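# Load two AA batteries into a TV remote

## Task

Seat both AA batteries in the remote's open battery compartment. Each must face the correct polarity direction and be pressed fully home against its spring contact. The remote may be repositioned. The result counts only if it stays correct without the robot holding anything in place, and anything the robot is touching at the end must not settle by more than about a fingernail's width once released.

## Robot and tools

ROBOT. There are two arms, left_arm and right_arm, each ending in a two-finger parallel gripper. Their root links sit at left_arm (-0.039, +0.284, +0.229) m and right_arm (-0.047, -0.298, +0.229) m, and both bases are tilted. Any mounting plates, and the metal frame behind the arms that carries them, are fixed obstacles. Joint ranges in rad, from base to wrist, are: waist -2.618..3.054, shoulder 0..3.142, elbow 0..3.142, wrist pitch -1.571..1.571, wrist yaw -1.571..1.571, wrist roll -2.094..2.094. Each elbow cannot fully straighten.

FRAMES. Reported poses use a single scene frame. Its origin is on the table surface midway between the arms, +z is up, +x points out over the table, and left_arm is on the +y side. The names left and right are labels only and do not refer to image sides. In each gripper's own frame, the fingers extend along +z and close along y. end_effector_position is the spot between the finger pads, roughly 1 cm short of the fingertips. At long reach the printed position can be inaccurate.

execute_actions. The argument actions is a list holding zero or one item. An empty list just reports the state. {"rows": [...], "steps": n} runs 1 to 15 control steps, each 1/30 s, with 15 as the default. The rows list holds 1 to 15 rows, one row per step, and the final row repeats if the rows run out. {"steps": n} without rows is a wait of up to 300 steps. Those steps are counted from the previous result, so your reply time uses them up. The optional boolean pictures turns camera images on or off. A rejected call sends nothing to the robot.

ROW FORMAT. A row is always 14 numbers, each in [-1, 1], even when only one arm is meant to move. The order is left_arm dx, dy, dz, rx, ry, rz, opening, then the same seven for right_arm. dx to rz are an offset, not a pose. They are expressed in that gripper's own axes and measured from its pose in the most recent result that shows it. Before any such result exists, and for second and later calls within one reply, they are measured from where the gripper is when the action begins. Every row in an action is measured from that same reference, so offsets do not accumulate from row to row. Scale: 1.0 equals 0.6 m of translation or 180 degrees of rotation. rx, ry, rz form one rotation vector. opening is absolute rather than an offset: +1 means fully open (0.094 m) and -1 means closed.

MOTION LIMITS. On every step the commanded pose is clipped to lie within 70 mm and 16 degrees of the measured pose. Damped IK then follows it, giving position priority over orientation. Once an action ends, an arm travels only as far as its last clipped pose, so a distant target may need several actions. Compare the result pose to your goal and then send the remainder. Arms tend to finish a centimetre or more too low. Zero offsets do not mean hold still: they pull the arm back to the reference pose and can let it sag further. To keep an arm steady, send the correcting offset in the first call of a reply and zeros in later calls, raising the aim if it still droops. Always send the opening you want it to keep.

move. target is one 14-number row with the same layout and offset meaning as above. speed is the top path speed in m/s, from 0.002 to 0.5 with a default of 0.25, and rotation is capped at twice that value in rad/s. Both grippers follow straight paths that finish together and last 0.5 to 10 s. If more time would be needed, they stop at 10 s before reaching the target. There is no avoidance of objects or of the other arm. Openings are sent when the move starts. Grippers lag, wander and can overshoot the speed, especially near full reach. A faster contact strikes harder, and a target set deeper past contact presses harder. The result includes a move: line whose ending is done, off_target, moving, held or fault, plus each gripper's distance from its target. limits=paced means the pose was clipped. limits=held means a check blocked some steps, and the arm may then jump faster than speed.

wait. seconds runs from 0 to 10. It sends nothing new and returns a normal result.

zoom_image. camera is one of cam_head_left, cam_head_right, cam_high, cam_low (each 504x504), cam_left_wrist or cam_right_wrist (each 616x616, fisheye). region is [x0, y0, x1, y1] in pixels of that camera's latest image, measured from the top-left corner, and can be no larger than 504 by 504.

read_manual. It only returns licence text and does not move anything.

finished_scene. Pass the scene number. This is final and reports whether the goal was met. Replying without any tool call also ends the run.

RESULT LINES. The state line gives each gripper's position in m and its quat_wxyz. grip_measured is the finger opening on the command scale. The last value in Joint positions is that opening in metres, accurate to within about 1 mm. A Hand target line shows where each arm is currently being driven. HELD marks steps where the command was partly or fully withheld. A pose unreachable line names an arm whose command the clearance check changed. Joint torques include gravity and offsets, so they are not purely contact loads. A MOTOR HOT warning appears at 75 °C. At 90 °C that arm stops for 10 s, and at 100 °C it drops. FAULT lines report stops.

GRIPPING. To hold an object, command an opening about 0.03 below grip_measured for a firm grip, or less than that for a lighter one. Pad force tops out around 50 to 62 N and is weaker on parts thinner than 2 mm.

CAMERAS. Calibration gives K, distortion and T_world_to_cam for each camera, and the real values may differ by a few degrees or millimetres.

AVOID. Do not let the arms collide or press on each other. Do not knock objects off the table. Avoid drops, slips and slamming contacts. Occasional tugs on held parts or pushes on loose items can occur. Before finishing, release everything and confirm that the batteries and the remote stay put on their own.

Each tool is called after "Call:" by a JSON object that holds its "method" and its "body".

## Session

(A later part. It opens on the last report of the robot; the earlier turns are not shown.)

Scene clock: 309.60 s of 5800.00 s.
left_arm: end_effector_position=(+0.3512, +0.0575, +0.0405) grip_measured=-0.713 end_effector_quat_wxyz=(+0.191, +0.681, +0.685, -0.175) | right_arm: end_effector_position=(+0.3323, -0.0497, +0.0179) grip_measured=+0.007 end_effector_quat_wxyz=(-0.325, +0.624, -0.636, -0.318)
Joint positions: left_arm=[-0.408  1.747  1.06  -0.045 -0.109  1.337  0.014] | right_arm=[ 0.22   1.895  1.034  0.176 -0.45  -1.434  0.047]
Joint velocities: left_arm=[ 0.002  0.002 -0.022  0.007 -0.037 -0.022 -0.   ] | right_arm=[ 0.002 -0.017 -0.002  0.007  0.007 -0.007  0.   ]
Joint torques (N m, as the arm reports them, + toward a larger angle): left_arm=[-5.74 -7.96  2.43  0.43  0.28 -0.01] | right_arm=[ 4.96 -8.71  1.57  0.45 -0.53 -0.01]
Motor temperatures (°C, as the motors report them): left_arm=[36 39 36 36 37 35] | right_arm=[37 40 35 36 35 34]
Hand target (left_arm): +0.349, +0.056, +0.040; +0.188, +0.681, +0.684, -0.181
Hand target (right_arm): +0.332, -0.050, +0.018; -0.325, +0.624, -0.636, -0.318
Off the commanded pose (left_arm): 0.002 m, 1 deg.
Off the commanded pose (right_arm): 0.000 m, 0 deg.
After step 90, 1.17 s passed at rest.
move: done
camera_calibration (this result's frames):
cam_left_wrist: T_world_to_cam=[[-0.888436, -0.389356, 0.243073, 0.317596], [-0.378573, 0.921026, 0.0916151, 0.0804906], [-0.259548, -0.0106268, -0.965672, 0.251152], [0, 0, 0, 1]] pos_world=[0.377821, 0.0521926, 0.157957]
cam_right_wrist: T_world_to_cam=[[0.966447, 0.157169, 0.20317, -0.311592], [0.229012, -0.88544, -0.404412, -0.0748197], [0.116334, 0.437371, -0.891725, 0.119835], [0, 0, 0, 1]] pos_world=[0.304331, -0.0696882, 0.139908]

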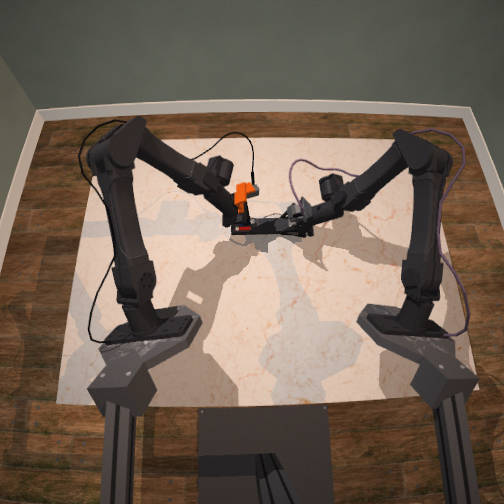

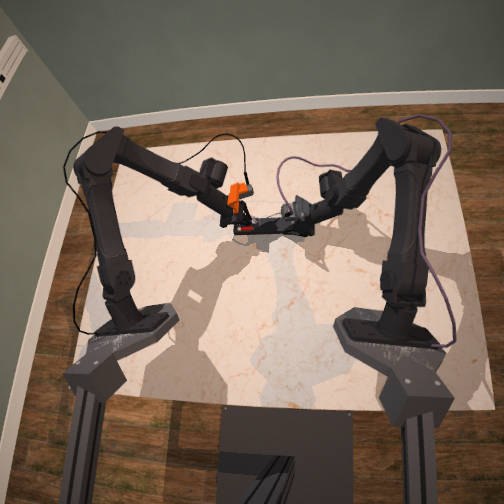

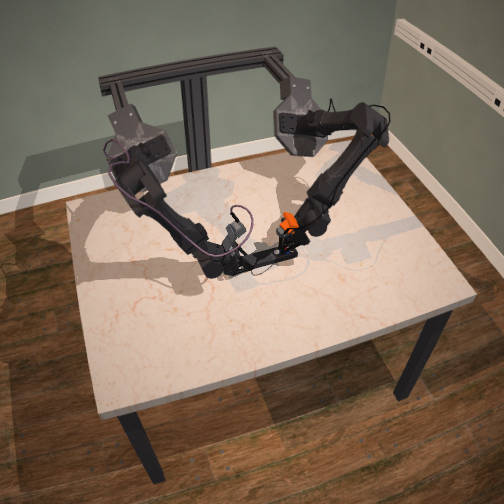

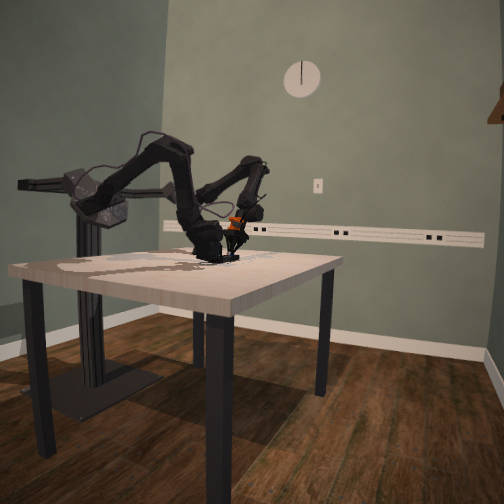

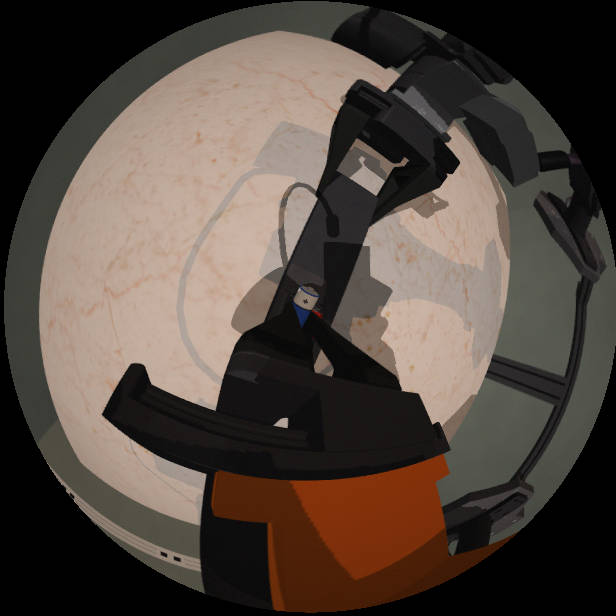

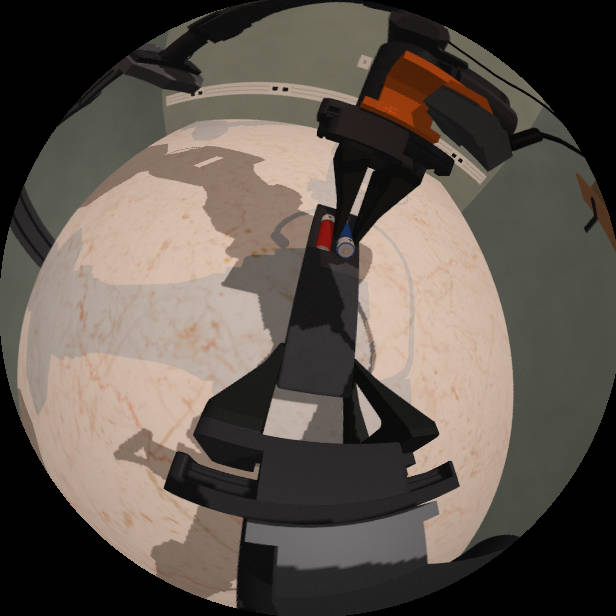

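Call:
{"method": "move", "body": {"target": [0,0.002,0.011,-0.002,0,0,-0.74,0,0,0,0,0,0,-0.02], "speed": 0.02}}

Call:
{"method": "zoom_image", "body": {"camera": "cam_right_wrist", "region": [280,170,400,290]}}

Call:
{"method": "zoom_image", "body": {"camera": "cam_high", "region": [255,220,315,280]}}

Scene clock: 312.30 s of 5800.00 s.
left_arm: end_effector_position=(+0.3521, +0.0560, +0.0381) grip_measured=-0.713 end_effector_quat_wxyz=(+0.194, +0.679, +0.686, -0.172) | right_arm: end_effector_position=(+0.3323, -0.0497, +0.0179) grip_measured=+0.007 end_effector_quat_wxyz=(-0.325, +0.624, -0.636, -0.318)
Joint positions: left_arm=[-0.407  1.757  1.06  -0.028 -0.11   1.337  0.014] | right_arm=[ 0.22   1.895  1.034  0.176 -0.45  -1.434  0.047]
Joint velocities: left_arm=[-0.002 -0.007 -0.017 -0.007  0.081 -0.051  0.001] | right_arm=[ 0.002  0.017 -0.007 -0.007 -0.066  0.022  0.   ]
Joint torques (N m, as the arm reports them, + toward a larger angle): left_arm=[-5.58 -7.35  2.35  0.65  0.24  0.03] | right_arm=[ 4.96 -8.68  1.6   0.45 -0.52  0.  ]
Motor temperatures (°C, as the motors report them): left_arm=[36 39 36 36 37 35] | right_arm=[37 40 35 36 35 34]
Hand target (left_arm): +0.352, +0.054, +0.035; +0.193, +0.680, +0.686, -0.172
Hand target (right_arm): +0.332, -0.050, +0.018; -0.325, +0.624, -0.636, -0.318
Off the commanded pose (left_arm): 0.004 m, 0 deg.
Off the commanded pose (right_arm): 0.000 m, 0 deg.
move: done
camera_calibration (this result's frames):
cam_left_wrist: T_world_to_cam=[[-0.887941, -0.393342, 0.238416, 0.318576], [-0.383394, 0.919306, 0.0887941, 0.0843208], [-0.254104, -0.0125636, -0.967095, 0.247192], [0, 0, 0, 1]] pos_world=[0.378017, 0.0508981, 0.155618]
cam_right_wrist: T_world_to_cam=[[0.966447, 0.157169, 0.20317, -0.311592], [0.229012, -0.88544, -0.404412, -0.0748197], [0.116334, 0.437371, -0.891725, 0.119835], [0, 0, 0, 1]] pos_world=[0.304331, -0.0696882, 0.139908]

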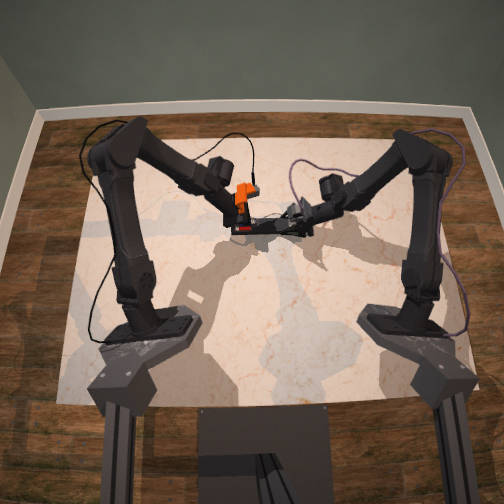

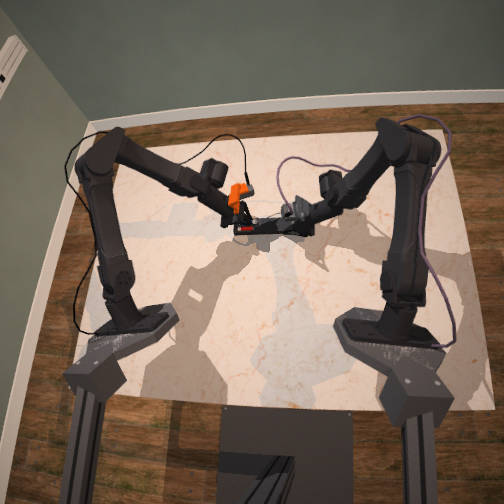

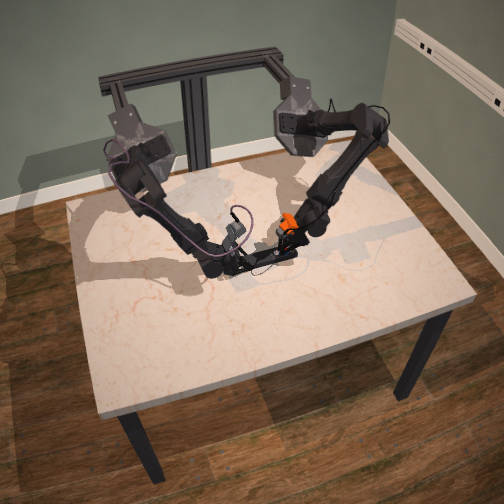

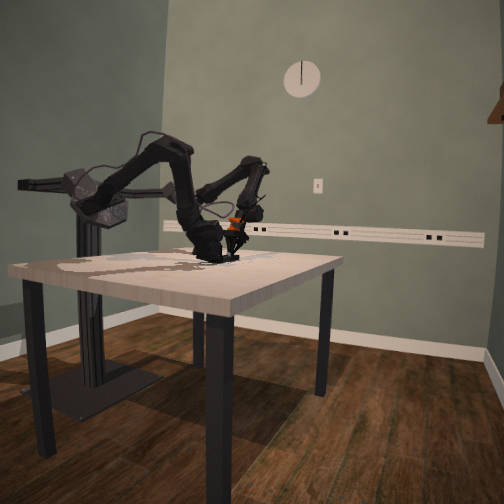

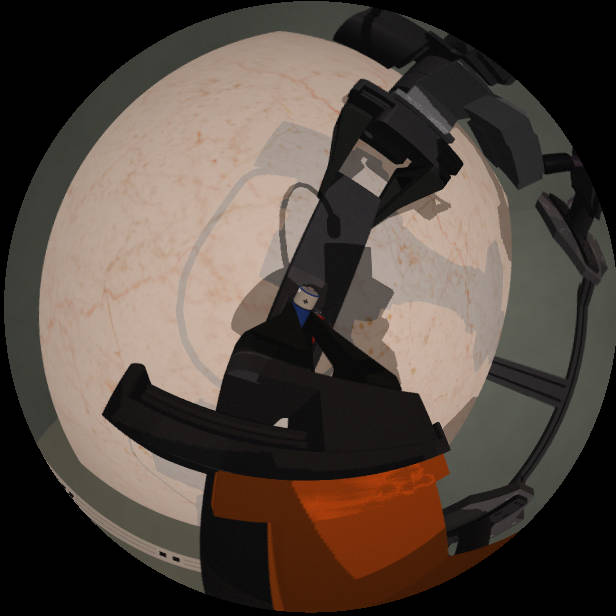

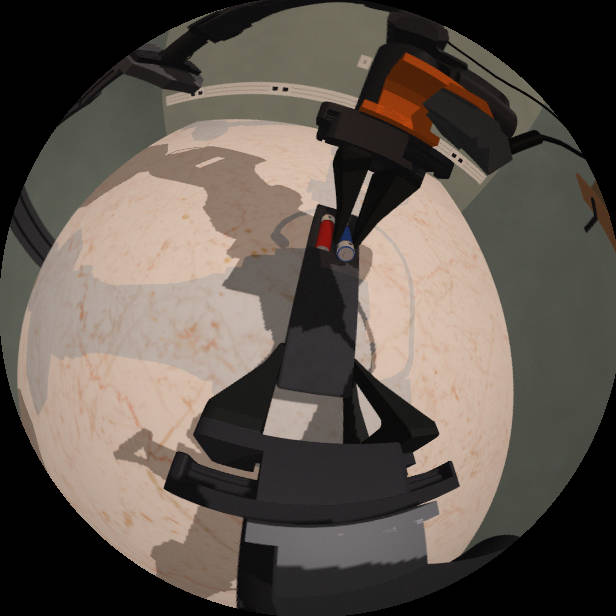

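Region (280, 170, 400, 290) of cam_right_wrist's 616x616 image, scaled by 4.200, with more detail than that image has.

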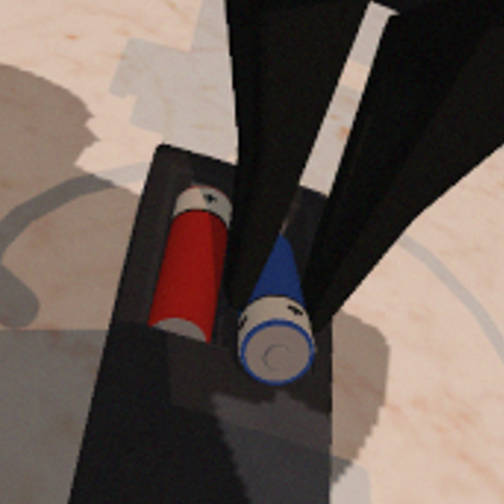

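Region (255, 220, 315, 280) of cam_high's 504x504 image, scaled by 8.400, with more detail than that image has.

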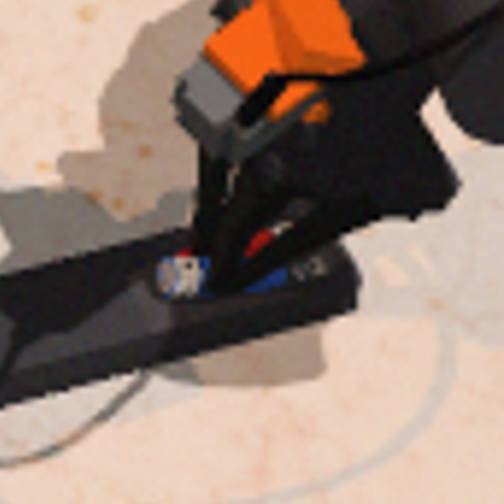

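Release and withdraw.

Call:
{"method": "execute_actions", "body": {"actions": [{"rows":[[0,0,0,0,0,0,-0.64,0,0,0,0,0,0,-0.02]],"steps":10}], "pictures": false}}

Call:
{"method": "move", "body": {"target": [0,-0.01,-0.06,0.008,0,0,-0.64,0,0,0,0,0,0,-0.02], "speed": 0.04}}

Call:
{"method": "zoom_image", "body": {"camera": "cam_right_wrist", "region": [280,170,400,290]}}

Call:
{"method": "zoom_image", "body": {"camera": "cam_left_wrist", "region": [230,220,380,370]}}

Scene clock: 315.37 s of 5800.00 s.
left_arm: end_effector_position=(+0.3519, +0.0560, +0.0380) grip_measured=-0.643 end_effector_quat_wxyz=(+0.194, +0.679, +0.686, -0.173) | right_arm: end_effector_position=(+0.3323, -0.0497, +0.0179) grip_measured=+0.007 end_effector_quat_wxyz=(-0.325, +0.624, -0.636, -0.318)
Joint positions: left_arm=[-0.407  1.757  1.06  -0.029 -0.11   1.337  0.017] | right_arm=[ 0.22   1.895  1.034  0.176 -0.45  -1.434  0.047]
Joint velocities: left_arm=[-0.002  0.002  0.002 -0.007  0.066 -0.007 -0.002] | right_arm=[-0.002 -0.002 -0.012 -0.007  0.007 -0.022 -0.001]
Joint torques (N m, as the arm reports them, + toward a larger angle): left_arm=[-5.83 -8.49  1.78  0.59  0.21  0.01] | right_arm=[ 4.96 -8.67  1.56  0.45 -0.54  0.  ]
Motor temperatures (°C, as the motors report them): left_arm=[36 39 36 36 37 35] | right_arm=[37 40 35 36 35 34]
Hand target (left_arm): +0.352, +0.056, +0.038; +0.194, +0.679, +0.686, -0.172
Hand target (right_arm): +0.332, -0.050, +0.018; -0.325, +0.624, -0.636, -0.318
Off the commanded pose (left_arm): 0.000 m, 0 deg.
Off the commanded pose (right_arm): 0.000 m, 0 deg.
Steps of this call (steps 1 to 82: nothing new was sent; steps 83 to 92: all 10 steps of this action). Readings (end_effector_position):
83: left_arm (+0.3521, +0.0560, +0.0381) | right_arm (+0.3323, -0.0497, +0.0179)
84: left_arm (+0.3520, +0.0560, +0.0380) | right_arm (+0.3323, -0.0497, +0.0179)
86: left_arm (+0.3519, +0.0560, +0.0380) | right_arm (+0.3323, -0.0497, +0.0179)
90: left_arm (+0.3519, +0.0560, +0.0380) | right_arm (+0.3323, -0.0497, +0.0179)
92: the state above

Scene clock: 316.87 s of 5800.00 s.
left_arm: end_effector_position=(+0.3576, +0.0746, +0.0656) grip_measured=-0.643 end_effector_quat_wxyz=(+0.193, +0.678, +0.688, -0.173) | right_arm: end_effector_position=(+0.3323, -0.0497, +0.0179) grip_measured=+0.007 end_effector_quat_wxyz=(-0.325, +0.624, -0.636, -0.318)
Joint positions: left_arm=[-0.407  1.64   1.042 -0.127 -0.111  1.332  0.017] | right_arm=[ 0.22   1.895  1.034  0.176 -0.45  -1.434  0.047]
Joint velocities: left_arm=[-0.007 -0.002 -0.007 -0.11   0.022 -0.022 -0.   ] | right_arm=[ 0.007  0.012  0.007  0.007 -0.11   0.022 -0.001]
Joint torques (N m, as the arm reports them, + toward a larger angle): left_arm=[-6.46 -9.56  0.4   0.47  0.2  -0.06] | right_arm=[ 4.98 -8.71  1.58  0.46 -0.53 -0.01]
Motor temperatures (°C, as the motors report them): left_arm=[36 39 35 36 37 35] | right_arm=[37 40 35 36 35 34]
Hand target (left_arm): +0.346, +0.074, +0.069; +0.185, +0.682, +0.684, -0.181
Hand target (right_arm): +0.332, -0.050, +0.018; -0.325, +0.624, -0.636, -0.318
Off the commanded pose (left_arm): 0.013 m, 1 deg.
Off the commanded pose (right_arm): 0.000 m, 0 deg.
move: off_target (left_arm)
camera_calibration (this result's frames):
cam_left_wrist: T_world_to_cam=[[-0.885681, -0.397004, 0.240742, 0.323611], [-0.386599, 0.917734, 0.0911369, 0.0679666], [-0.257119, -0.0123526, -0.966301, 0.276482], [0, 0, 0, 1]] pos_world=[0.383981, 0.069515, 0.183064]
cam_right_wrist: T_world_to_cam=[[0.966447, 0.157169, 0.20317, -0.311592], [0.229012, -0.88544, -0.404412, -0.0748197], [0.116334, 0.437371, -0.891725, 0.119835], [0, 0, 0, 1]] pos_world=[0.304331, -0.0696882, 0.139908]

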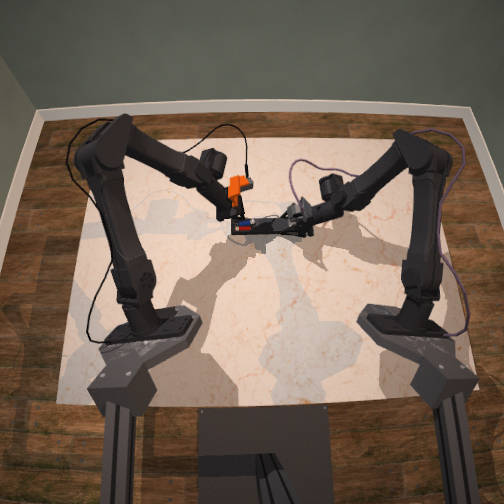

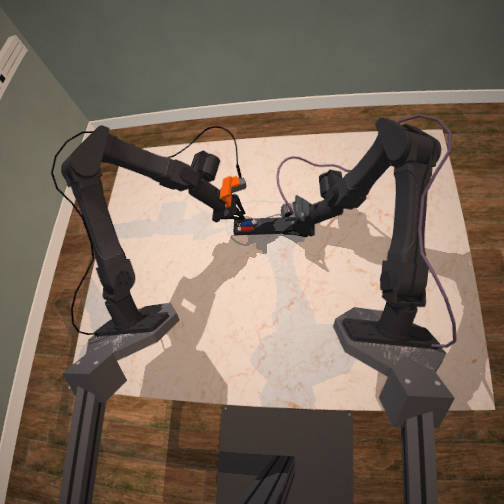

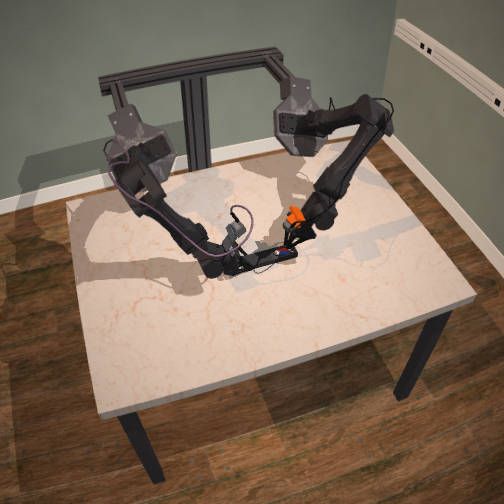

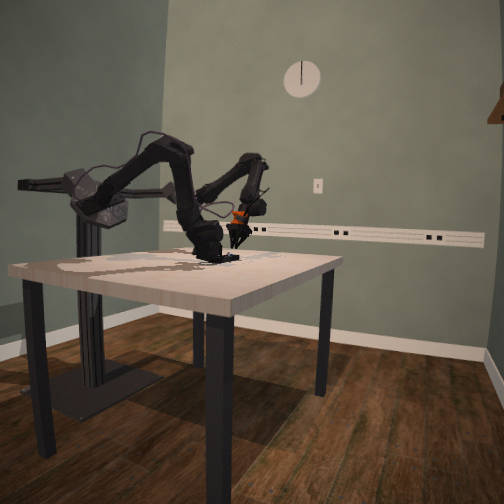

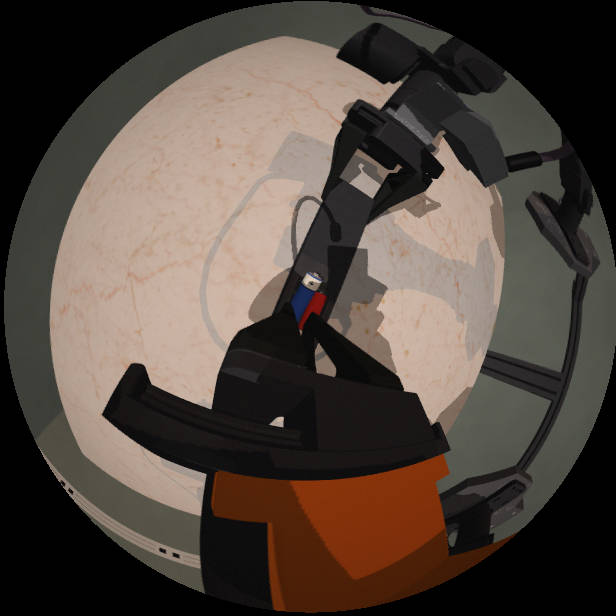

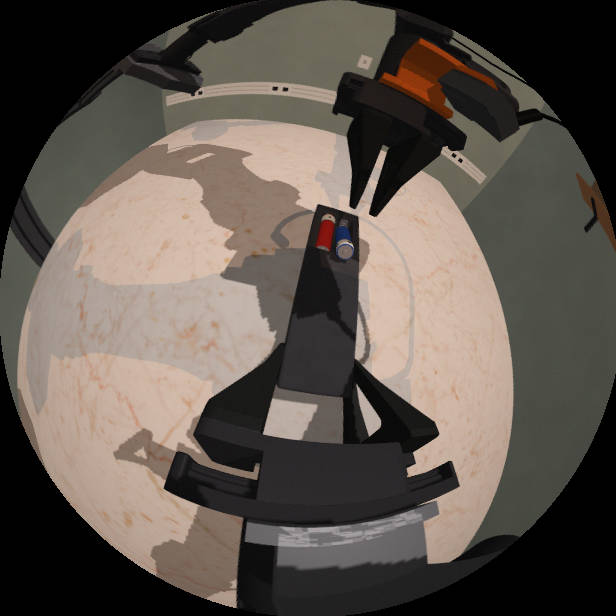

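Region (280, 170, 400, 290) of cam_right_wrist's 616x616 image, scaled by 4.200, with more detail than that image has.

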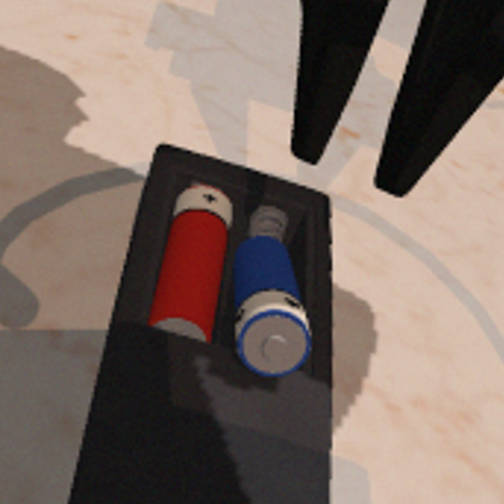

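Region (230, 220, 380, 370) of cam_left_wrist's 616x616 image, scaled by 3.360, with more detail than that image has.

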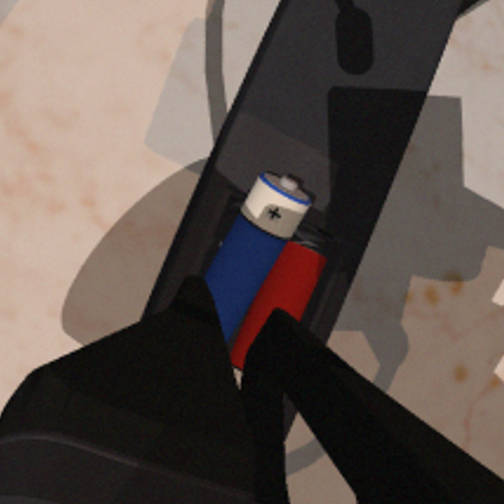

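Call:
{"method": "move", "body": {"target": [0.056,-0.033,-0.004,0.008,-0.133,0,0.45,0,0,0,0,0,0,-0.02], "speed": 0.1}}

Scene clock: 322.90 s of 5800.00 s.
left_arm: end_effector_position=(+0.3517, +0.1109, +0.0518) grip_measured=+0.447 end_effector_quat_wxyz=(+0.325, +0.634, +0.636, -0.295) | right_arm: end_effector_position=(+0.3323, -0.0497, +0.0179) grip_measured=+0.007 end_effector_quat_wxyz=(-0.325, +0.624, -0.636, -0.318)
Joint positions: left_arm=[-0.085  1.643  0.951 -0.015  0.516  1.548  0.068] | right_arm=[ 0.22   1.895  1.034  0.176 -0.45  -1.434  0.047]
Joint velocities: left_arm=[-0.007  0.002 -0.007  0.022 -0.007  0.007  0.001] | right_arm=[-0.002 -0.002 -0.017  0.037 -0.037 -0.11   0.   ]
Joint torques (N m, as the arm reports them, + toward a larger angle): left_arm=[-3.65 -7.91 -0.2   0.5   0.54  0.07] | right_arm=[ 4.98 -8.71  1.6   0.45 -0.53 -0.01]
Motor temperatures (°C, as the motors report them): left_arm=[36 39 35 36 37 35] | right_arm=[37 40 35 36 35 34]
Hand target (left_arm): +0.337, +0.106, +0.050; +0.323, +0.633, +0.630, -0.314
Hand target (right_arm): +0.332, -0.050, +0.018; -0.325, +0.624, -0.636, -0.318
Off the commanded pose (left_arm): 0.016 m, 3 deg.
Off the commanded pose (right_arm): 0.000 m, 0 deg.
After step 90, 0.43 s passed at rest.
move: off_target (left_arm)
camera_calibration (this result's frames):
cam_left_wrist: T_world_to_cam=[[-0.896066, -0.27106, 0.351556, 0.32003], [-0.374005, 0.887577, -0.268938, 0.0511754], [-0.239135, -0.37247, -0.896705, 0.292084], [0, 0, 0, 1]] pos_world=[0.375755, 0.150118, 0.163167]
cam_right_wrist: T_world_to_cam=[[0.966447, 0.157169, 0.20317, -0.311592], [0.229012, -0.88544, -0.404412, -0.0748197], [0.116334, 0.437371, -0.891725, 0.119835], [0, 0, 0, 1]] pos_world=[0.304331, -0.0696882, 0.139908]

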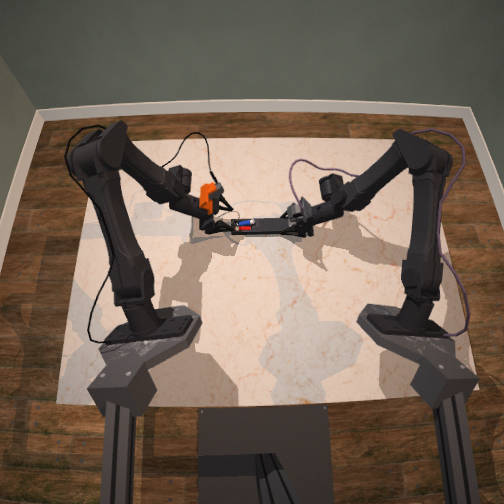

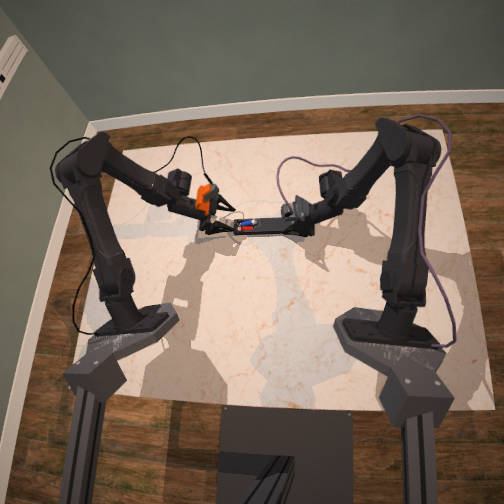

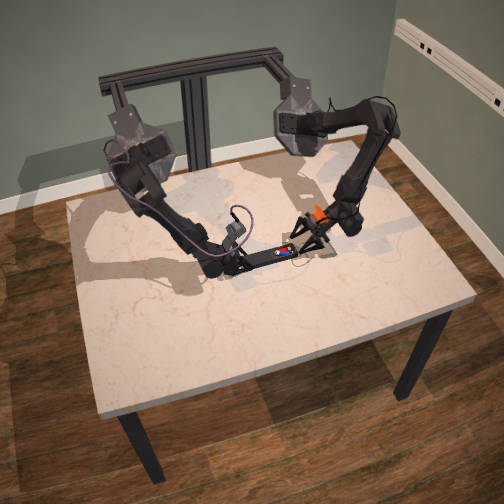

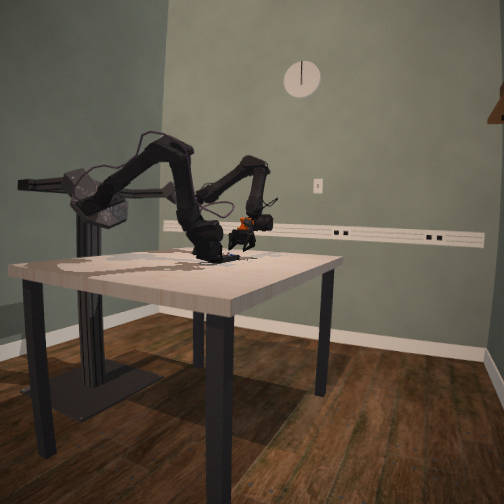

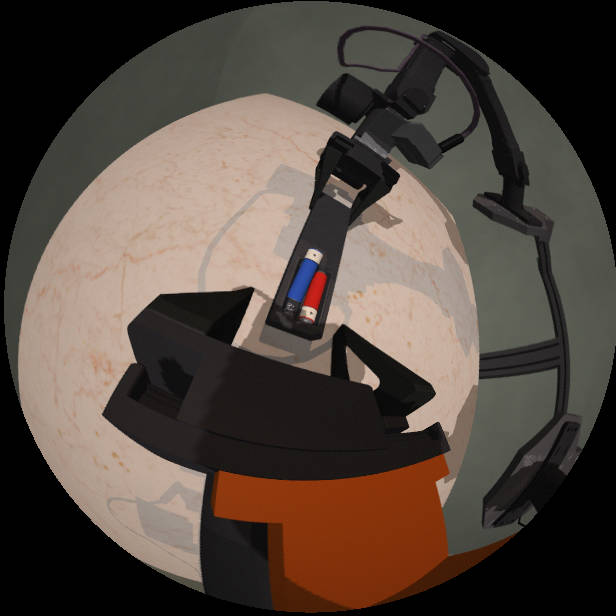

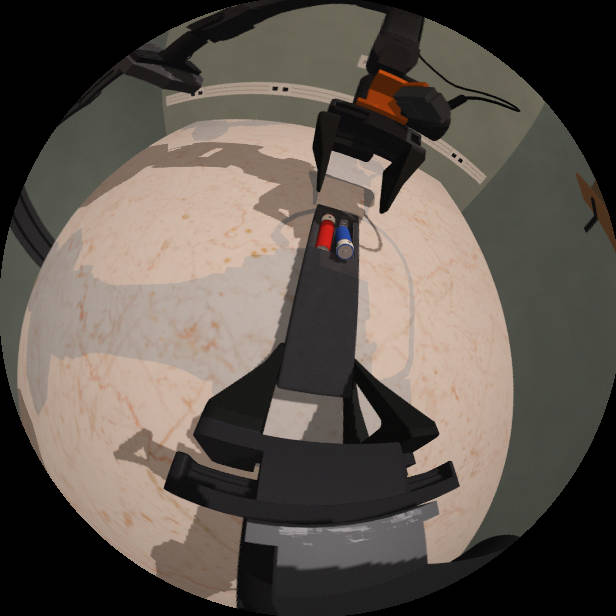

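Call:
{"method": "move", "body": {"target": [0.024,-0.012,0.056,0.008,0,0,0.7,0,0,0,0,0,0,-0.02], "speed": 0.05}}

Scene clock: 326.27 s of 5800.00 s.
left_arm: end_effector_position=(+0.3360, +0.0990, +0.0190) grip_measured=+0.697 end_effector_quat_wxyz=(+0.307, +0.635, +0.638, -0.308) | right_arm: end_effector_position=(+0.3323, -0.0497, +0.0179) grip_measured=+0.007 end_effector_quat_wxyz=(-0.325, +0.624, -0.636, -0.318)
Joint positions: left_arm=[-0.085  1.77   0.974  0.045  0.507  1.549  0.08 ] | right_arm=[ 0.22   1.895  1.034  0.176 -0.45  -1.434  0.047]
Joint velocities: left_arm=[ 0.012  0.007  0.002  0.007  0.037 -0.022  0.001] | right_arm=[ 0.017  0.022 -0.027 -0.022  0.007 -0.037 -0.   ]
Joint torques (N m, as the arm reports them, + toward a larger angle): left_arm=[-5.12 -7.78  2.68  0.44  0.38  0.04] | right_arm=[ 4.99 -8.7   1.58  0.45 -0.53 -0.01]
Motor temperatures (°C, as the motors report them): left_arm=[36 39 35 36 38 35] | right_arm=[37 40 35 36 35 34]
Hand target (left_arm): +0.345, +0.093, +0.020; +0.317, +0.638, +0.633, -0.303
Hand target (right_arm): +0.332, -0.050, +0.018; -0.325, +0.624, -0.636, -0.318
Off the commanded pose (left_arm): 0.012 m, 1 deg.
Off the commanded pose (right_arm): 0.000 m, 0 deg.
move: off_target (left_arm)
camera_calibration (this result's frames):
cam_left_wrist: T_world_to_cam=[[-0.88593, -0.258969, 0.38479, 0.309013], [-0.368862, 0.896338, -0.246008, 0.0439936], [-0.281193, -0.35988, -0.889616, 0.267196], [0, 0, 0, 1]] pos_world=[0.365125, 0.13675, 0.12962]
cam_right_wrist: T_world_to_cam=[[0.966447, 0.157169, 0.20317, -0.311592], [0.229012, -0.88544, -0.404412, -0.0748197], [0.116334, 0.437371, -0.891725, 0.119835], [0, 0, 0, 1]] pos_world=[0.304331, -0.0696882, 0.139908]

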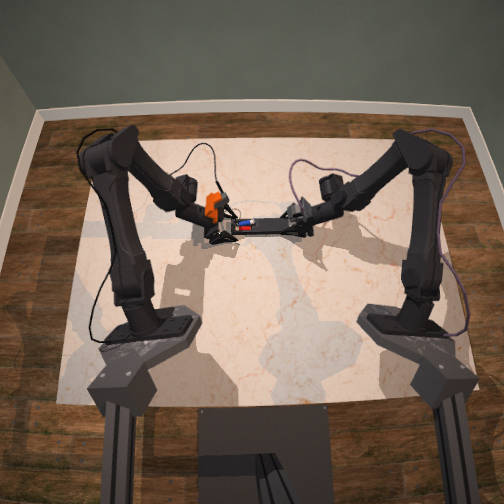

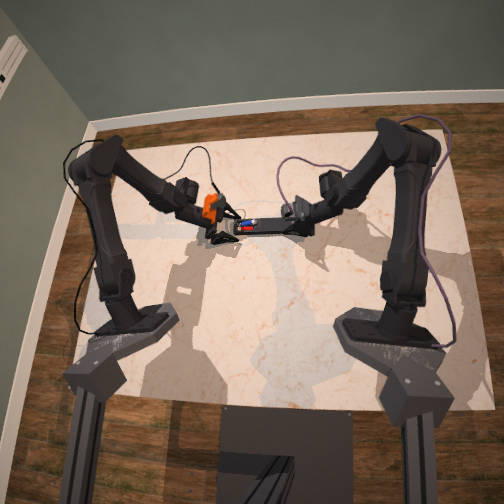

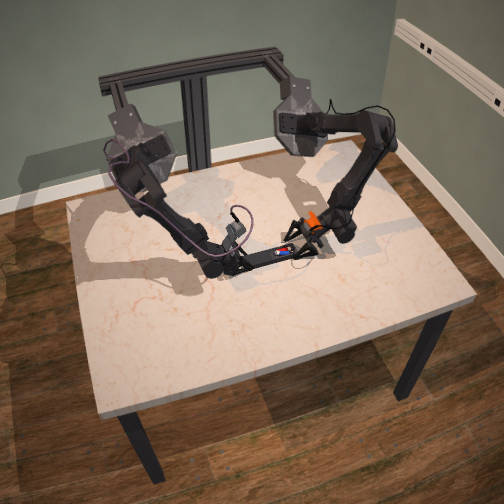

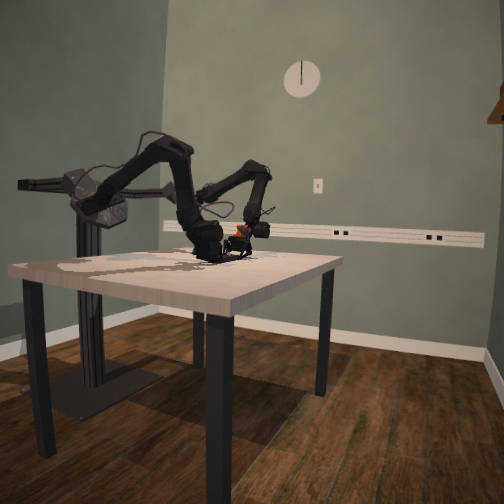

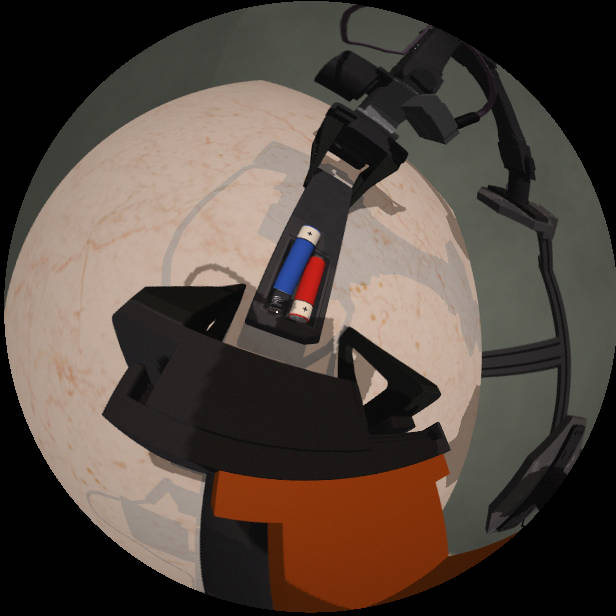

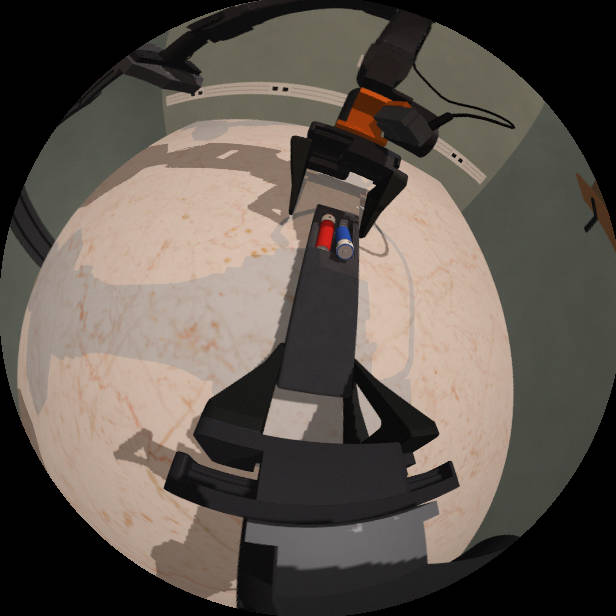

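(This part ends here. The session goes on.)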